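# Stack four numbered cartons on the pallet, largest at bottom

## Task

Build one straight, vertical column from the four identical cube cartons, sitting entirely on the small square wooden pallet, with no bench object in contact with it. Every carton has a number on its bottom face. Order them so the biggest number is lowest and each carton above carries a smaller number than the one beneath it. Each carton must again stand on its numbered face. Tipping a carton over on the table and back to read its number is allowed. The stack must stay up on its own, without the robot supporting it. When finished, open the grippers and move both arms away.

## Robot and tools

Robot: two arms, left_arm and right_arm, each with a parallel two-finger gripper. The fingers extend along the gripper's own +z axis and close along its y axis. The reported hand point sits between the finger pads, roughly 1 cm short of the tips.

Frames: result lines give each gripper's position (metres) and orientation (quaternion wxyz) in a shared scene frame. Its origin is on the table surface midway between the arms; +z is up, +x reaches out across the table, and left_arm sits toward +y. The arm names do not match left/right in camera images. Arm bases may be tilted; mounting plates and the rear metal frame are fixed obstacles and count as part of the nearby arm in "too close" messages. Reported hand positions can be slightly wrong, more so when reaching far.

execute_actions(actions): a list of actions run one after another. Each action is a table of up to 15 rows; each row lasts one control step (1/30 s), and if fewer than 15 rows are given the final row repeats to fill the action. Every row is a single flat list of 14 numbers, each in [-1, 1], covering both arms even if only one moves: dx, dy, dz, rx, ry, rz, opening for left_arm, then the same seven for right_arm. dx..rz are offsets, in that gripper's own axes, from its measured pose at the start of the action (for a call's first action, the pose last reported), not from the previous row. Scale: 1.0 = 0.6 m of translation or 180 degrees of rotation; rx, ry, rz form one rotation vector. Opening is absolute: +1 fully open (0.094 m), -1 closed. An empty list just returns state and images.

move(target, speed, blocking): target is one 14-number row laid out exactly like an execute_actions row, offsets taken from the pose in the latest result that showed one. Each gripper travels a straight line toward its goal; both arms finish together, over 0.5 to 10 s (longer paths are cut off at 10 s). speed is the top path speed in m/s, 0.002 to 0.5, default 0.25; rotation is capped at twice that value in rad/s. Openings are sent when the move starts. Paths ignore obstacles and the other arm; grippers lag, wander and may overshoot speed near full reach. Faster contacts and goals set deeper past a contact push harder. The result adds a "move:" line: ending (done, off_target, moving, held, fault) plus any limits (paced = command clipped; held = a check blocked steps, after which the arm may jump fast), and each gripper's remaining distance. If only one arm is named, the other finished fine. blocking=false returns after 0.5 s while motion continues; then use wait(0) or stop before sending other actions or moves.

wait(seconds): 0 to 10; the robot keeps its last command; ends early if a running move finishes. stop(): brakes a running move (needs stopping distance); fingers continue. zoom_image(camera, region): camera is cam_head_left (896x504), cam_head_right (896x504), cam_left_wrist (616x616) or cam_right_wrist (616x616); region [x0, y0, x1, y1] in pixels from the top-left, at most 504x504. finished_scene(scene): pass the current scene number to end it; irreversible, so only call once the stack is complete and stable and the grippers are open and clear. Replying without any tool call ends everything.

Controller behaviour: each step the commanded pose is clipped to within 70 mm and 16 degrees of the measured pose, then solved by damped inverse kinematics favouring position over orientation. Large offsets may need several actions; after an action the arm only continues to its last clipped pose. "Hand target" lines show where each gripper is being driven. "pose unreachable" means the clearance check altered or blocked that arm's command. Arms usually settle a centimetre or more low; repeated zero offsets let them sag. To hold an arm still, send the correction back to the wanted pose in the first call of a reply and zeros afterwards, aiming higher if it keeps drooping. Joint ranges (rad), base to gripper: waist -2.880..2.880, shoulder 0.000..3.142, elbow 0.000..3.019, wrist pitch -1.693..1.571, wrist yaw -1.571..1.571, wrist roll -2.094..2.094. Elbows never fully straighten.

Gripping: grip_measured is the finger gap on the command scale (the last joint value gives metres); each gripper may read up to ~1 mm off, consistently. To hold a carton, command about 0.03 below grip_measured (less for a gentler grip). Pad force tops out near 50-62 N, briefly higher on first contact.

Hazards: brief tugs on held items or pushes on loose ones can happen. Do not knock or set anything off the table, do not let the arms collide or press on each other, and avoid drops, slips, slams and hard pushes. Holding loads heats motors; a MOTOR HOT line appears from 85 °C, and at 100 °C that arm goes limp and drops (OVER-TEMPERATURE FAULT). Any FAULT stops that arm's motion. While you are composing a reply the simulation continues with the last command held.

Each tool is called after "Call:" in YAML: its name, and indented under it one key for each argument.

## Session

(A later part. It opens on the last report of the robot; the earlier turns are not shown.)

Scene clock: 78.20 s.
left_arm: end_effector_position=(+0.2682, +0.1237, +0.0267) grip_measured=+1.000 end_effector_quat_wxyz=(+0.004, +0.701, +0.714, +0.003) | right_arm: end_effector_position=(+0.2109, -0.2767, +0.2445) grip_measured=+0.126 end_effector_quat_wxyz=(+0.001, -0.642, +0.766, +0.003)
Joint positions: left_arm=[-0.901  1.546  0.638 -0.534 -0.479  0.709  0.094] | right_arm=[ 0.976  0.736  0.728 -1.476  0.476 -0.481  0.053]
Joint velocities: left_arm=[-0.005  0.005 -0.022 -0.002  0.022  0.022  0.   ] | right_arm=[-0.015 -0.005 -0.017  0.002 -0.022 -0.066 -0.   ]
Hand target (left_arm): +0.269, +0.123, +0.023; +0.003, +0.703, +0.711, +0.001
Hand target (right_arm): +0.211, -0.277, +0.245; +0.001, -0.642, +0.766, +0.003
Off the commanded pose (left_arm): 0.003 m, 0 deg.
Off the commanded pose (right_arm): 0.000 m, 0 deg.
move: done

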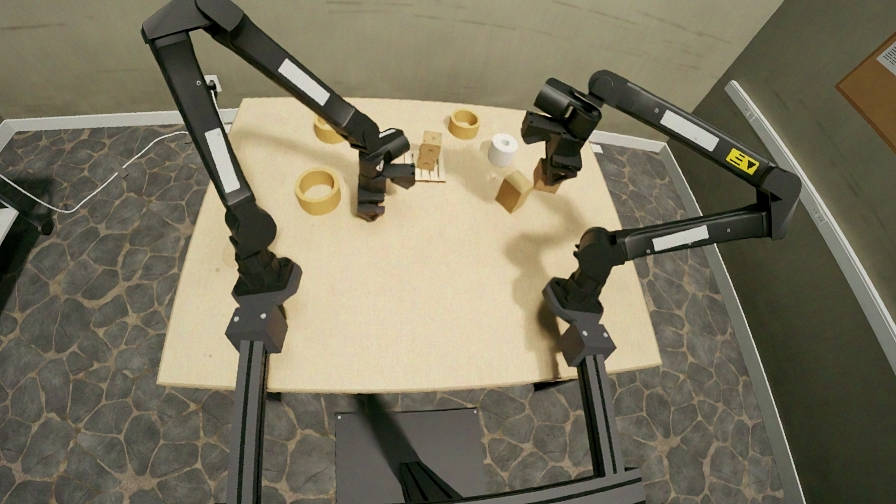

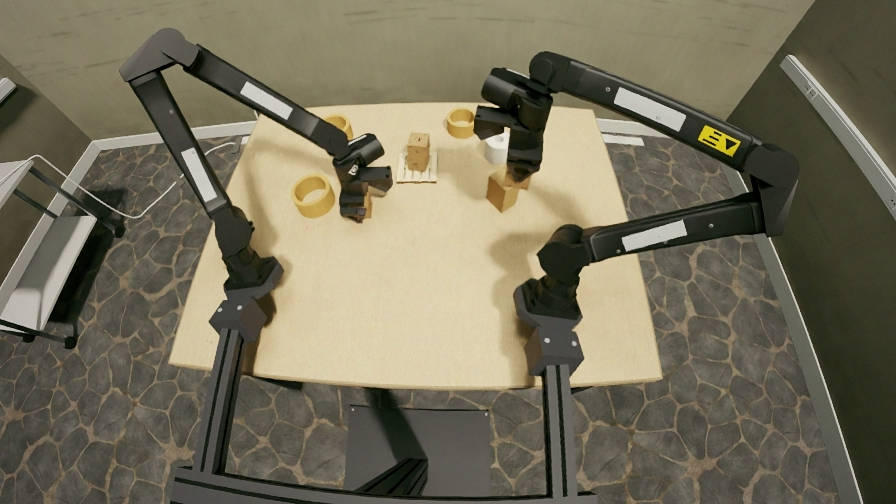

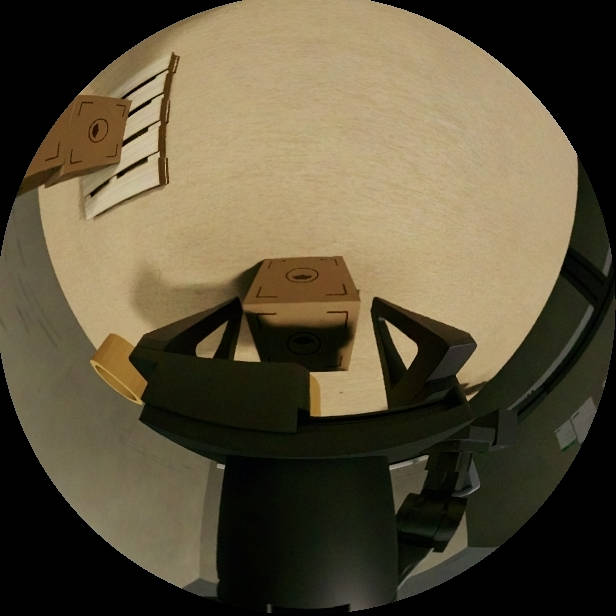

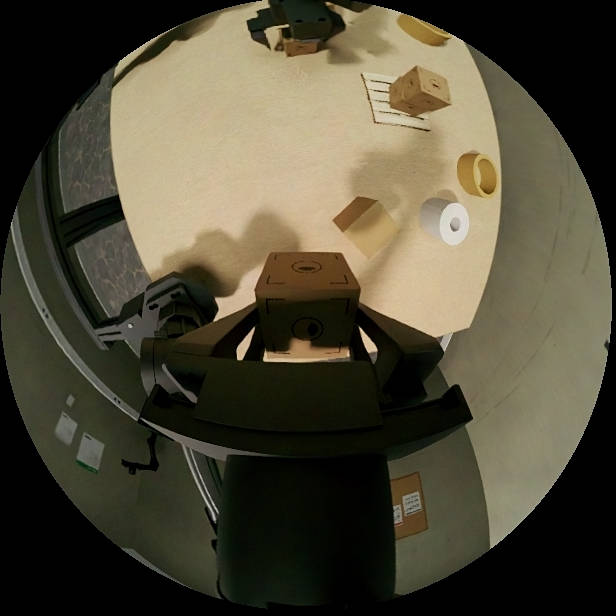

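Target ee (.430,-.038).

Call:
execute_actions:
  actions:
    - [[0,0,0,0,0,0,0.08,0,0,0,0,0,0,0.06]]
    - [[0,0,0,0,0,0,0.08,0,0,0,0,0,0,0.06]]

Call:
move:
  target: [0,0,-0.3,0,0,0,0.08,0,0,0,0,0,0,0.06]

Call:
move:
  target: [-0.285,0.295,-0.03,-0.012,-0.012,0.06,0.08,0,0,0,0,0,0,0.06]

Scene clock: 79.43 s.
left_arm: end_effector_position=(+0.2682, +0.1237, +0.0267) grip_measured=+0.144 end_effector_quat_wxyz=(+0.004, +0.701, +0.713, +0.002) | right_arm: end_effector_position=(+0.2109, -0.2767, +0.2445) grip_measured=+0.126 end_effector_quat_wxyz=(+0.001, -0.642, +0.766, +0.003)
Joint positions: left_arm=[-0.901  1.546  0.638 -0.534 -0.479  0.711  0.054] | right_arm=[ 0.976  0.736  0.728 -1.476  0.476 -0.481  0.053]
Joint velocities: left_arm=[-0.015 -0.015 -0.002 -0.017 -0.037  0.022 -0.   ] | right_arm=[ 0.005 -0.005 -0.012 -0.002  0.037  0.037 -0.   ]
Hand target (left_arm): +0.268, +0.124, +0.027; +0.004, +0.701, +0.713, +0.002
Hand target (right_arm): +0.211, -0.277, +0.245; +0.001, -0.642, +0.766, +0.003
Off the commanded pose (left_arm): 0.000 m, 0 deg.
Off the commanded pose (right_arm): 0.000 m, 0 deg.

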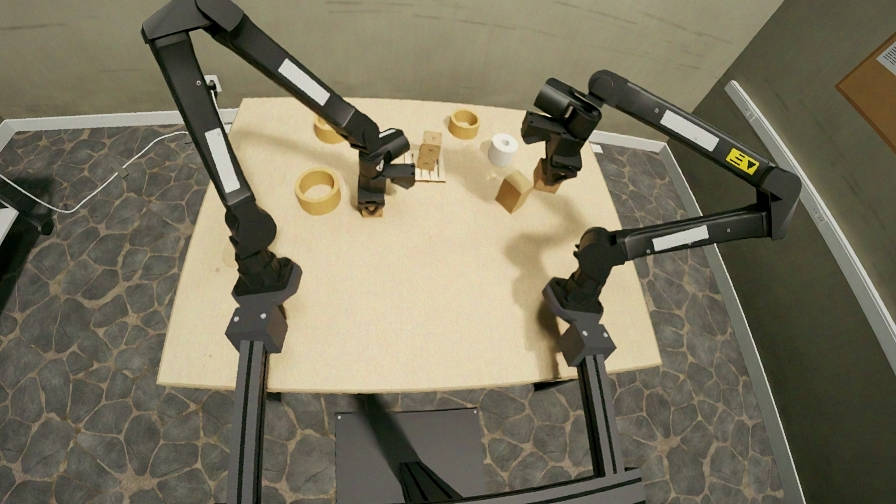

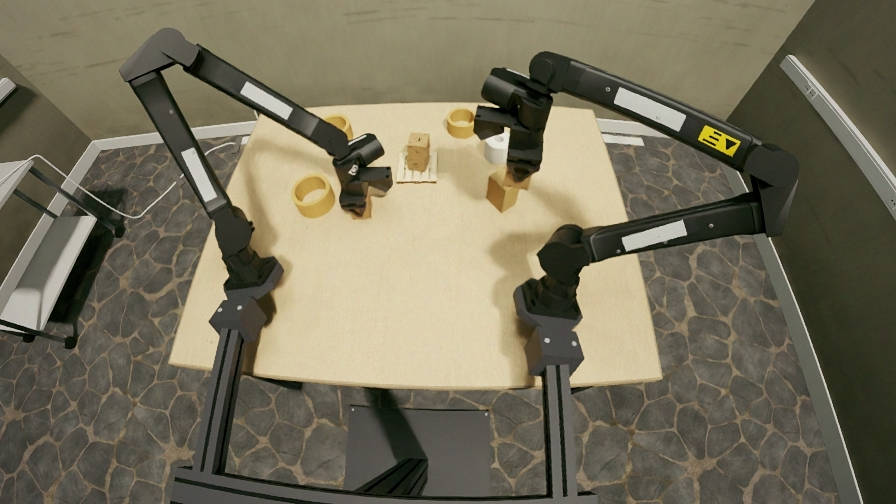

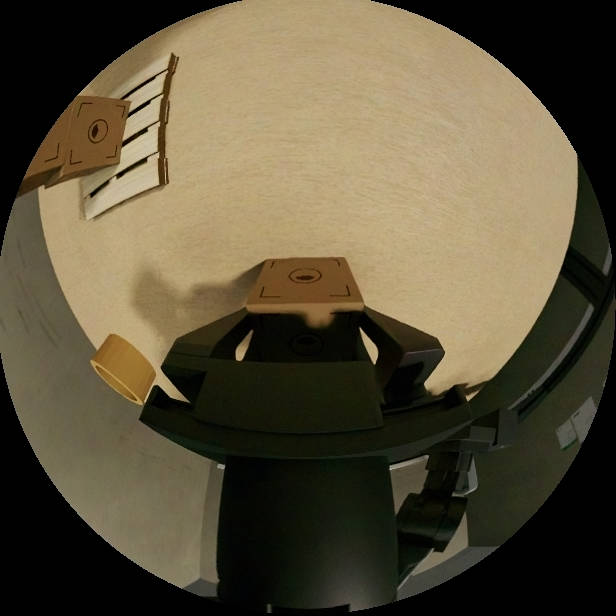

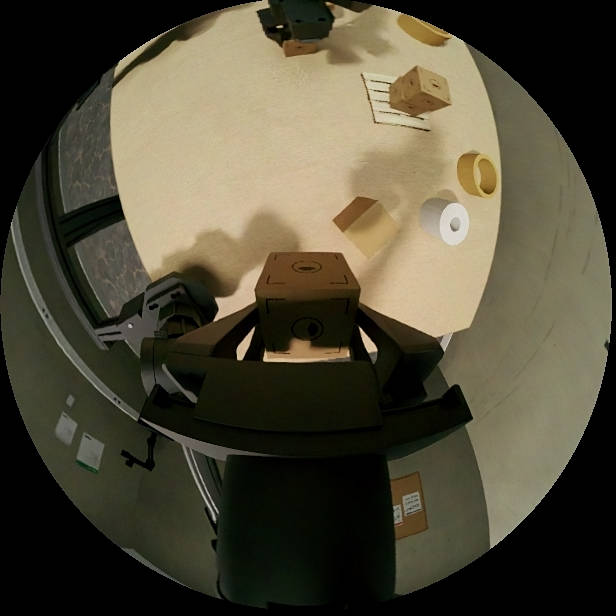

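Scene clock: 80.70 s.
left_arm: end_effector_position=(+0.2574, +0.1325, +0.1941) grip_measured=+0.144 end_effector_quat_wxyz=(-0.010, +0.710, +0.704, +0.007) | right_arm: end_effector_position=(+0.2109, -0.2767, +0.2445) grip_measured=+0.126 end_effector_quat_wxyz=(+0.001, -0.642, +0.766, +0.003)
Joint positions: left_arm=[-1.162  1.239  0.821 -1.194 -0.494  0.426  0.054] | right_arm=[ 0.976  0.736  0.728 -1.476  0.476 -0.481  0.053]
Joint velocities: left_arm=[ 0.005 -0.015  0.007 -0.002  0.022 -0.051 -0.001] | right_arm=[-0.015  0.005 -0.012 -0.007 -0.007 -0.007  0.   ]
Hand target (left_arm): +0.266, +0.125, +0.207; +0.004, +0.702, +0.713, +0.004
Hand target (right_arm): +0.211, -0.277, +0.245; +0.001, -0.642, +0.766, +0.003
Off the commanded pose (left_arm): 0.018 m, 2 deg.
Off the commanded pose (right_arm): 0.000 m, 0 deg.
move: off_target (left_arm)

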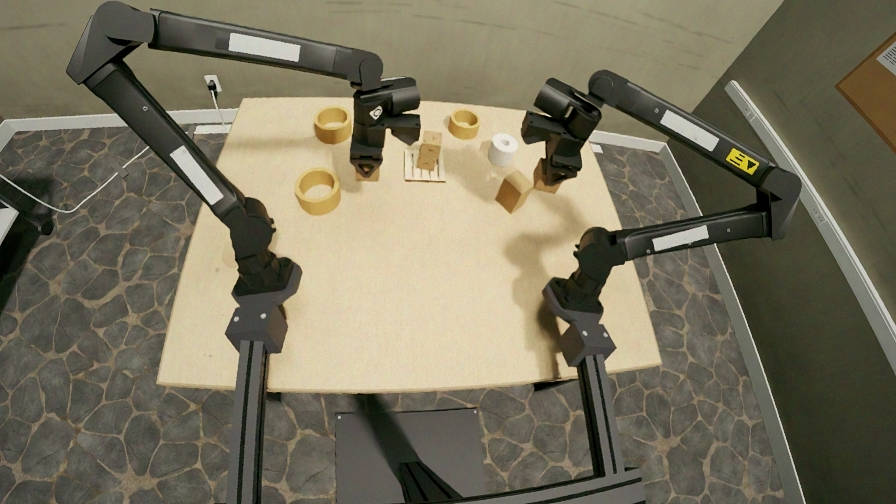

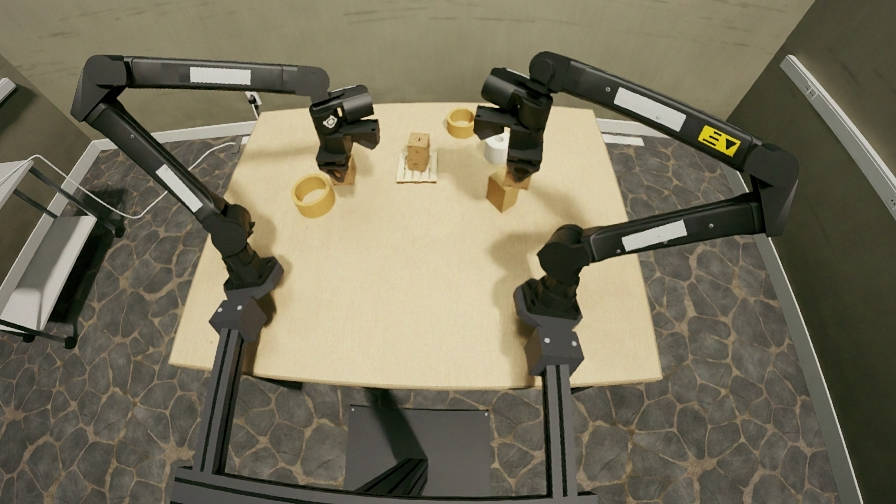

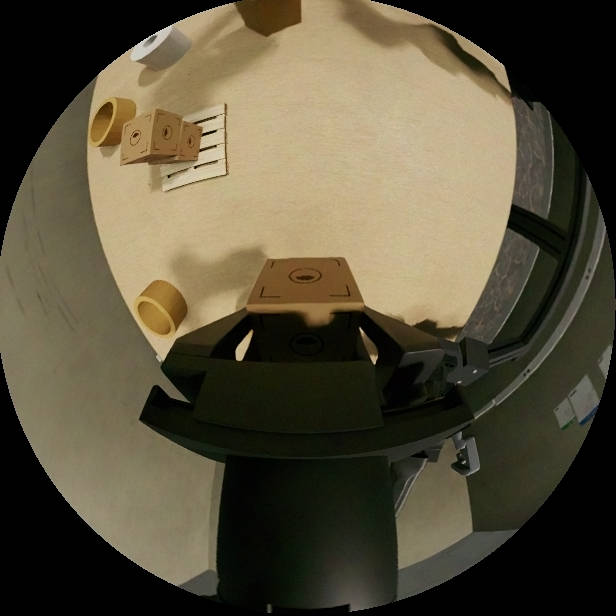

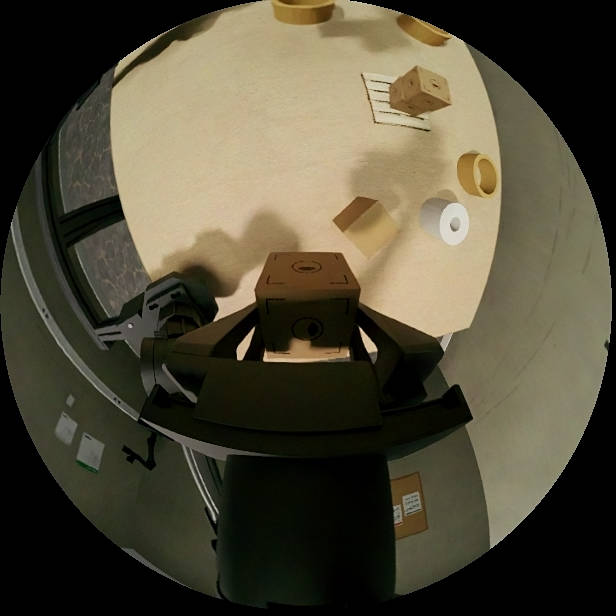

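Scene clock: 82.20 s.
left_arm: end_effector_position=(+0.4213, -0.0345, +0.2015) grip_measured=+0.144 end_effector_quat_wxyz=(+0.009, +0.773, +0.634, +0.006) | right_arm: end_effector_position=(+0.2109, -0.2767, +0.2445) grip_measured=+0.126 end_effector_quat_wxyz=(+0.001, -0.642, +0.766, +0.003)
Joint positions: left_arm=[-1.038  1.74   1.482 -1.244 -0.5    0.776  0.054] | right_arm=[ 0.976  0.736  0.728 -1.476  0.476 -0.481  0.053]
Joint velocities: left_arm=[-0.015 -0.015  0.002  0.007 -0.066 -0.037  0.001] | right_arm=[ 0.005  0.005  0.007 -0.022  0.066 -0.022  0.001]
Hand target (left_arm): +0.433, -0.040, +0.208; +0.016, +0.773, +0.634, +0.005
Hand target (right_arm): +0.211, -0.277, +0.245; +0.001, -0.642, +0.766, +0.003
Off the commanded pose (left_arm): 0.014 m, 1 deg.
Off the commanded pose (right_arm): 0.000 m, 0 deg.
move: off_target (left_arm)

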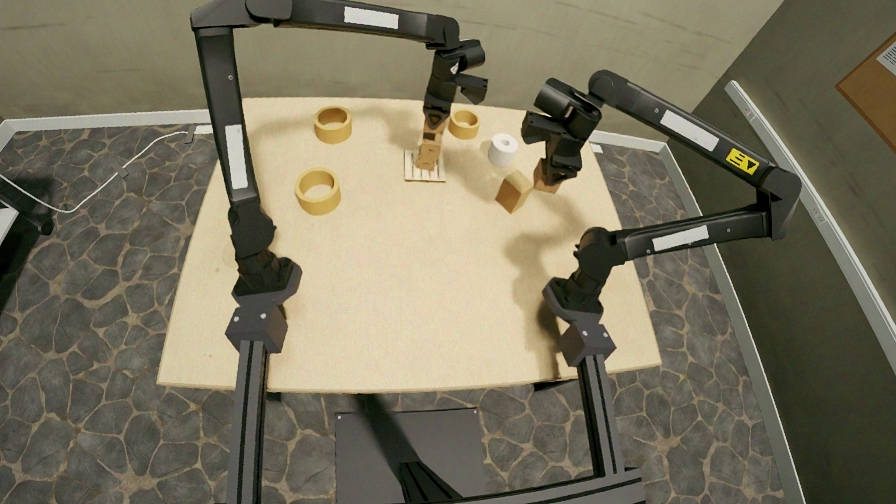

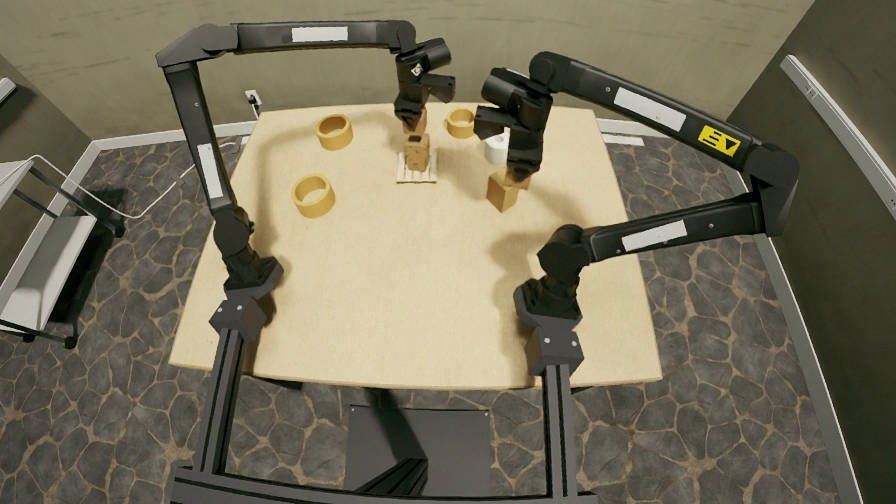

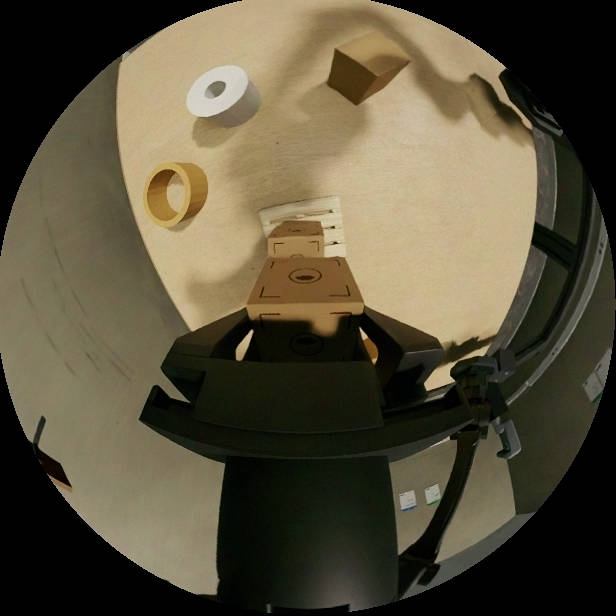

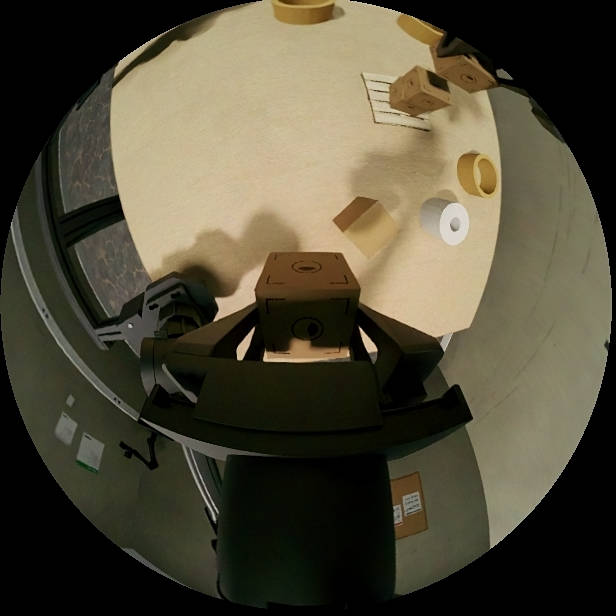

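Call:
move:
  target: [-0.01,0.02,0.075,0,0,0,0.08,0,0,0,0,0,0,0.06]
  speed: 0.07

Call:
zoom_image:
  camera: "cam_right_wrist"
  region: [350,20,510,160]

Scene clock: 83.40 s.
left_arm: end_effector_position=(+0.4301, -0.0402, +0.1613) grip_measured=+0.144 end_effector_quat_wxyz=(+0.007, +0.772, +0.636, +0.008) | right_arm: end_effector_position=(+0.2109, -0.2767, +0.2445) grip_measured=+0.126 end_effector_quat_wxyz=(+0.001, -0.642, +0.766, +0.003)
Joint positions: left_arm=[-0.996  1.792  1.464 -1.155 -0.499  0.816  0.054] | right_arm=[ 0.976  0.736  0.728 -1.476  0.476 -0.481  0.053]
Joint velocities: left_arm=[-0.015 -0.005  0.012 -0.002  0.051  0.022 -0.001] | right_arm=[ 0.005 -0.005  0.002 -0.017  0.051 -0.007 -0.   ]
Hand target (left_arm): +0.433, -0.043, +0.157; +0.009, +0.773, +0.634, +0.006
Hand target (right_arm): +0.211, -0.277, +0.245; +0.001, -0.642, +0.766, +0.003
Off the commanded pose (left_arm): 0.006 m, 0 deg.
Off the commanded pose (right_arm): 0.000 m, 0 deg.
move: done

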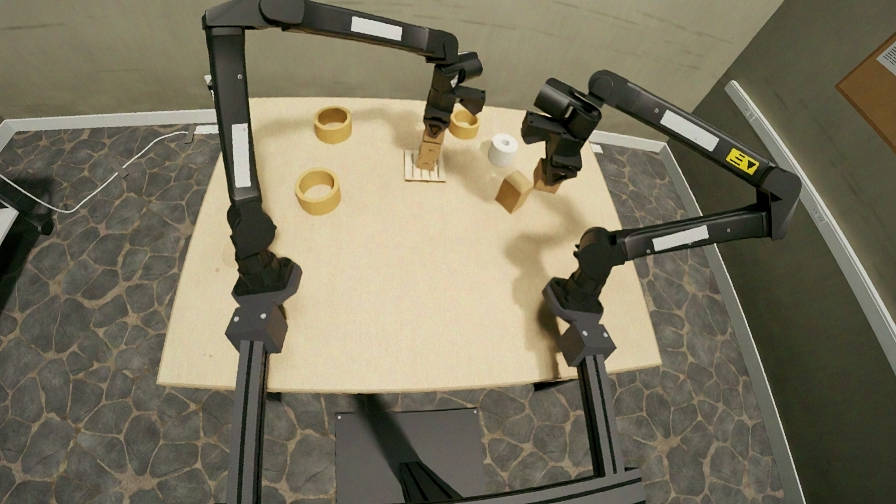

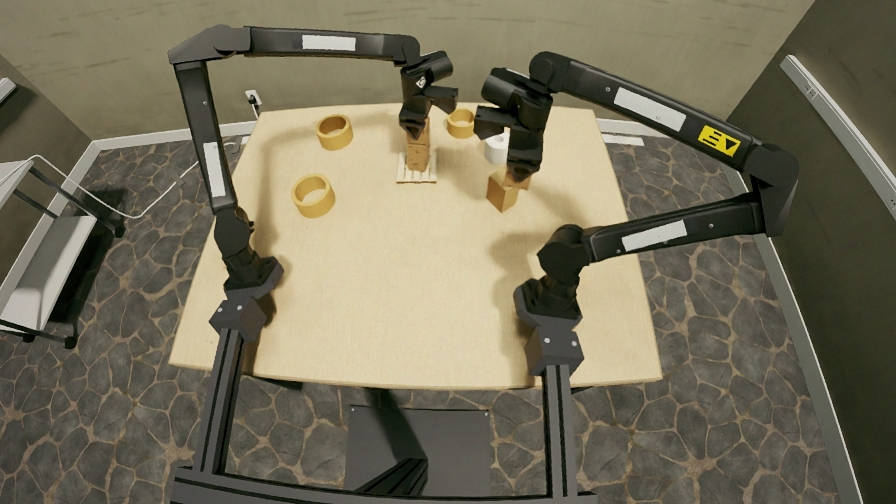

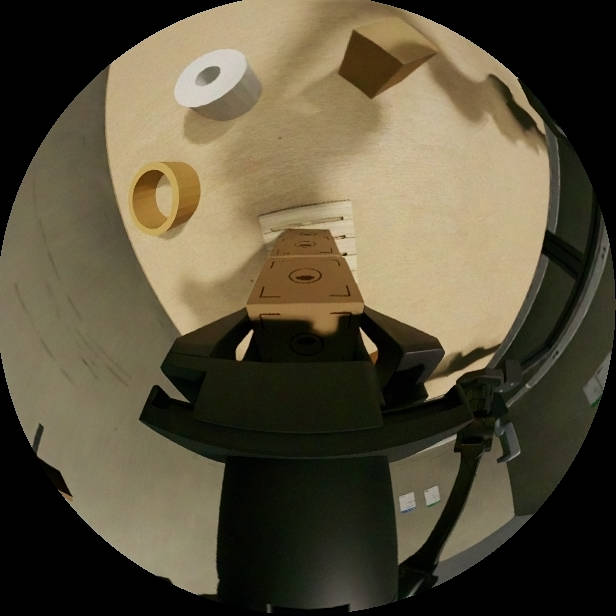

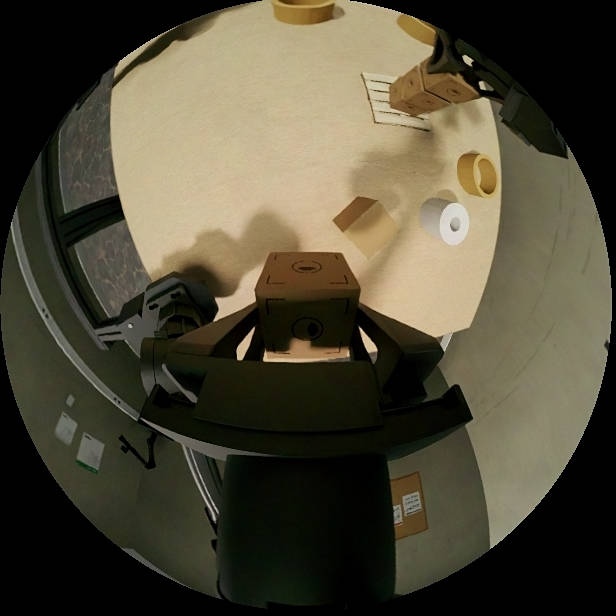

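Region (350, 20, 510, 160) of cam_right_wrist's 616x616 image, scaled by 3.150, with more detail than that image has; it fills the top 441 rows of this view, and the rest is white.

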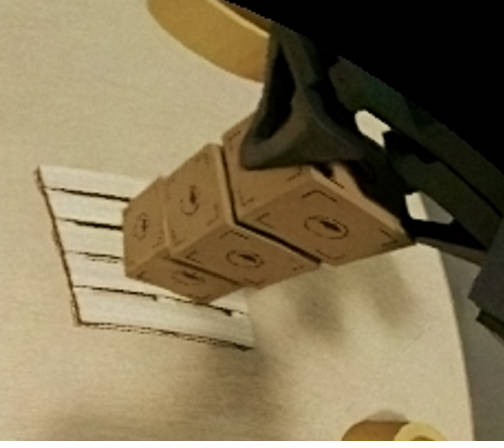

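Good.

Call:
move:
  target: [0,0,0.03,0,0,0,0.08,0,0,0,0,0,0,0.06]
  speed: 0.03

Call:
zoom_image:
  camera: "cam_right_wrist"
  region: [350,20,510,160]

Scene clock: 84.53 s.
left_arm: end_effector_position=(+0.4289, -0.0380, +0.1512) grip_measured=+0.144 end_effector_quat_wxyz=(+0.009, +0.769, +0.639, +0.008) | right_arm: end_effector_position=(+0.2109, -0.2767, +0.2445) grip_measured=+0.126 end_effector_quat_wxyz=(+0.001, -0.642, +0.766, +0.003)
Joint positions: left_arm=[-0.987  1.792  1.438 -1.12  -0.499  0.821  0.054] | right_arm=[ 0.976  0.736  0.728 -1.476  0.476 -0.481  0.053]
Joint velocities: left_arm=[-0.005  0.005 -0.002  0.002 -0.037  0.007  0.001] | right_arm=[ 0.005 -0.015  0.012  0.017  0.007 -0.022  0.   ]
Hand target (left_arm): +0.431, -0.040, +0.143; +0.007, +0.771, +0.636, +0.008
Hand target (right_arm): +0.211, -0.277, +0.245; +0.001, -0.642, +0.766, +0.003
Off the commanded pose (left_arm): 0.008 m, 0 deg.
Off the commanded pose (right_arm): 0.000 m, 0 deg.
move: done

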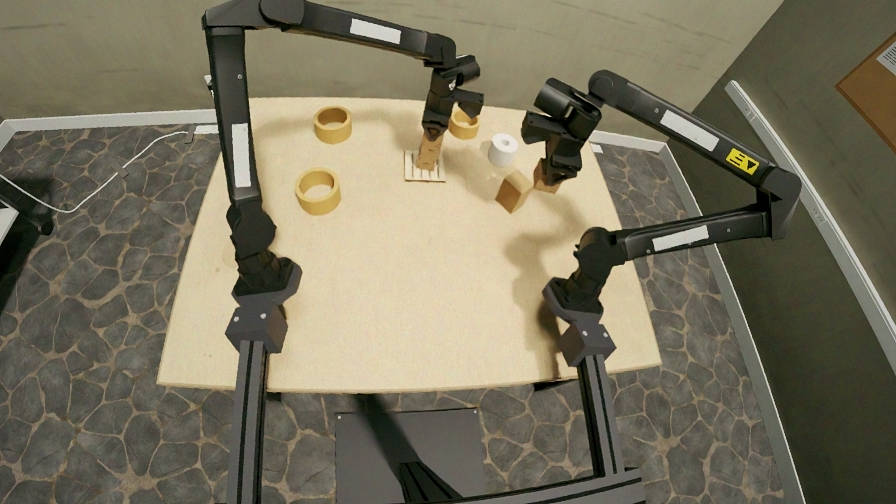

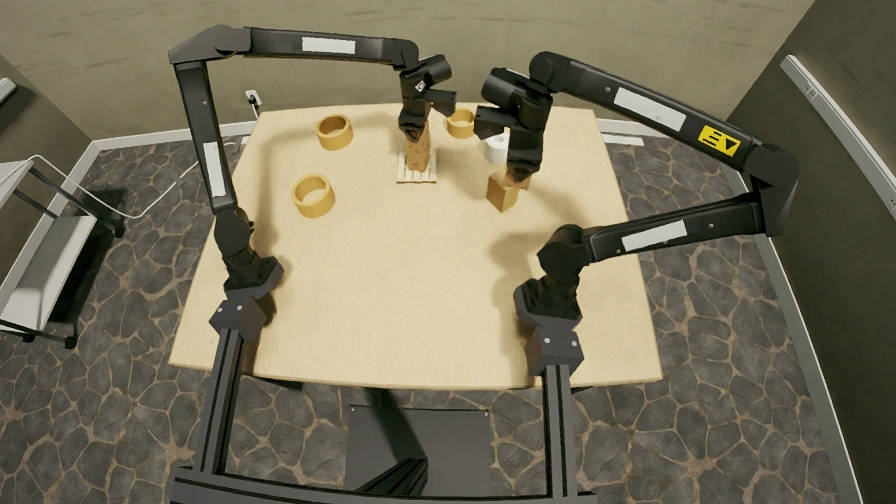

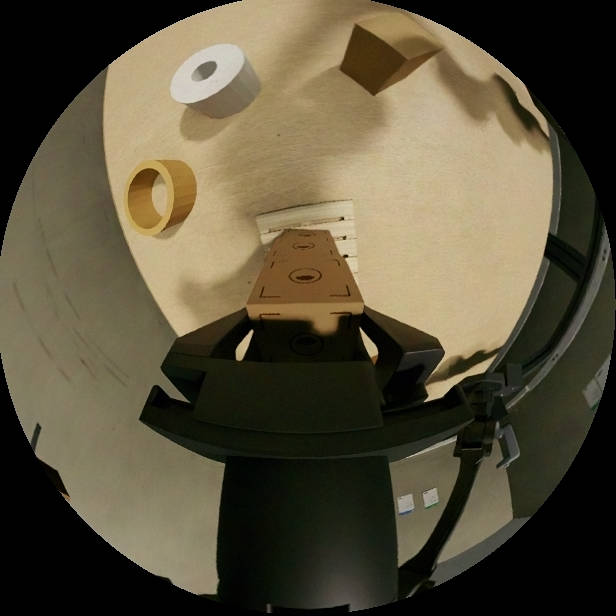

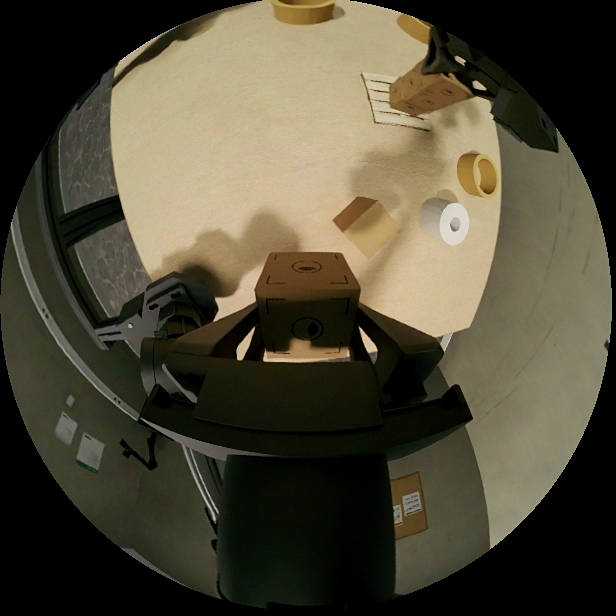

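Region (350, 20, 510, 160) of cam_right_wrist's 616x616 image, scaled by 3.150, with more detail than that image has; it fills the top 441 rows of this view, and the rest is white.

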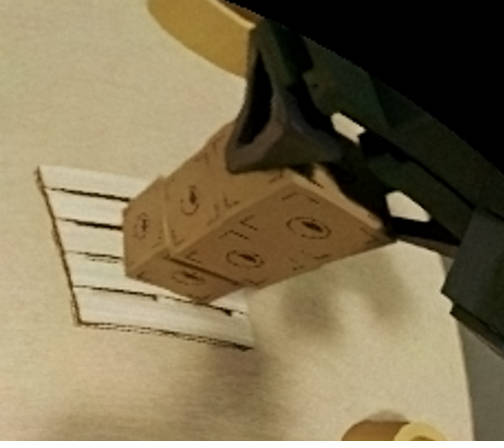

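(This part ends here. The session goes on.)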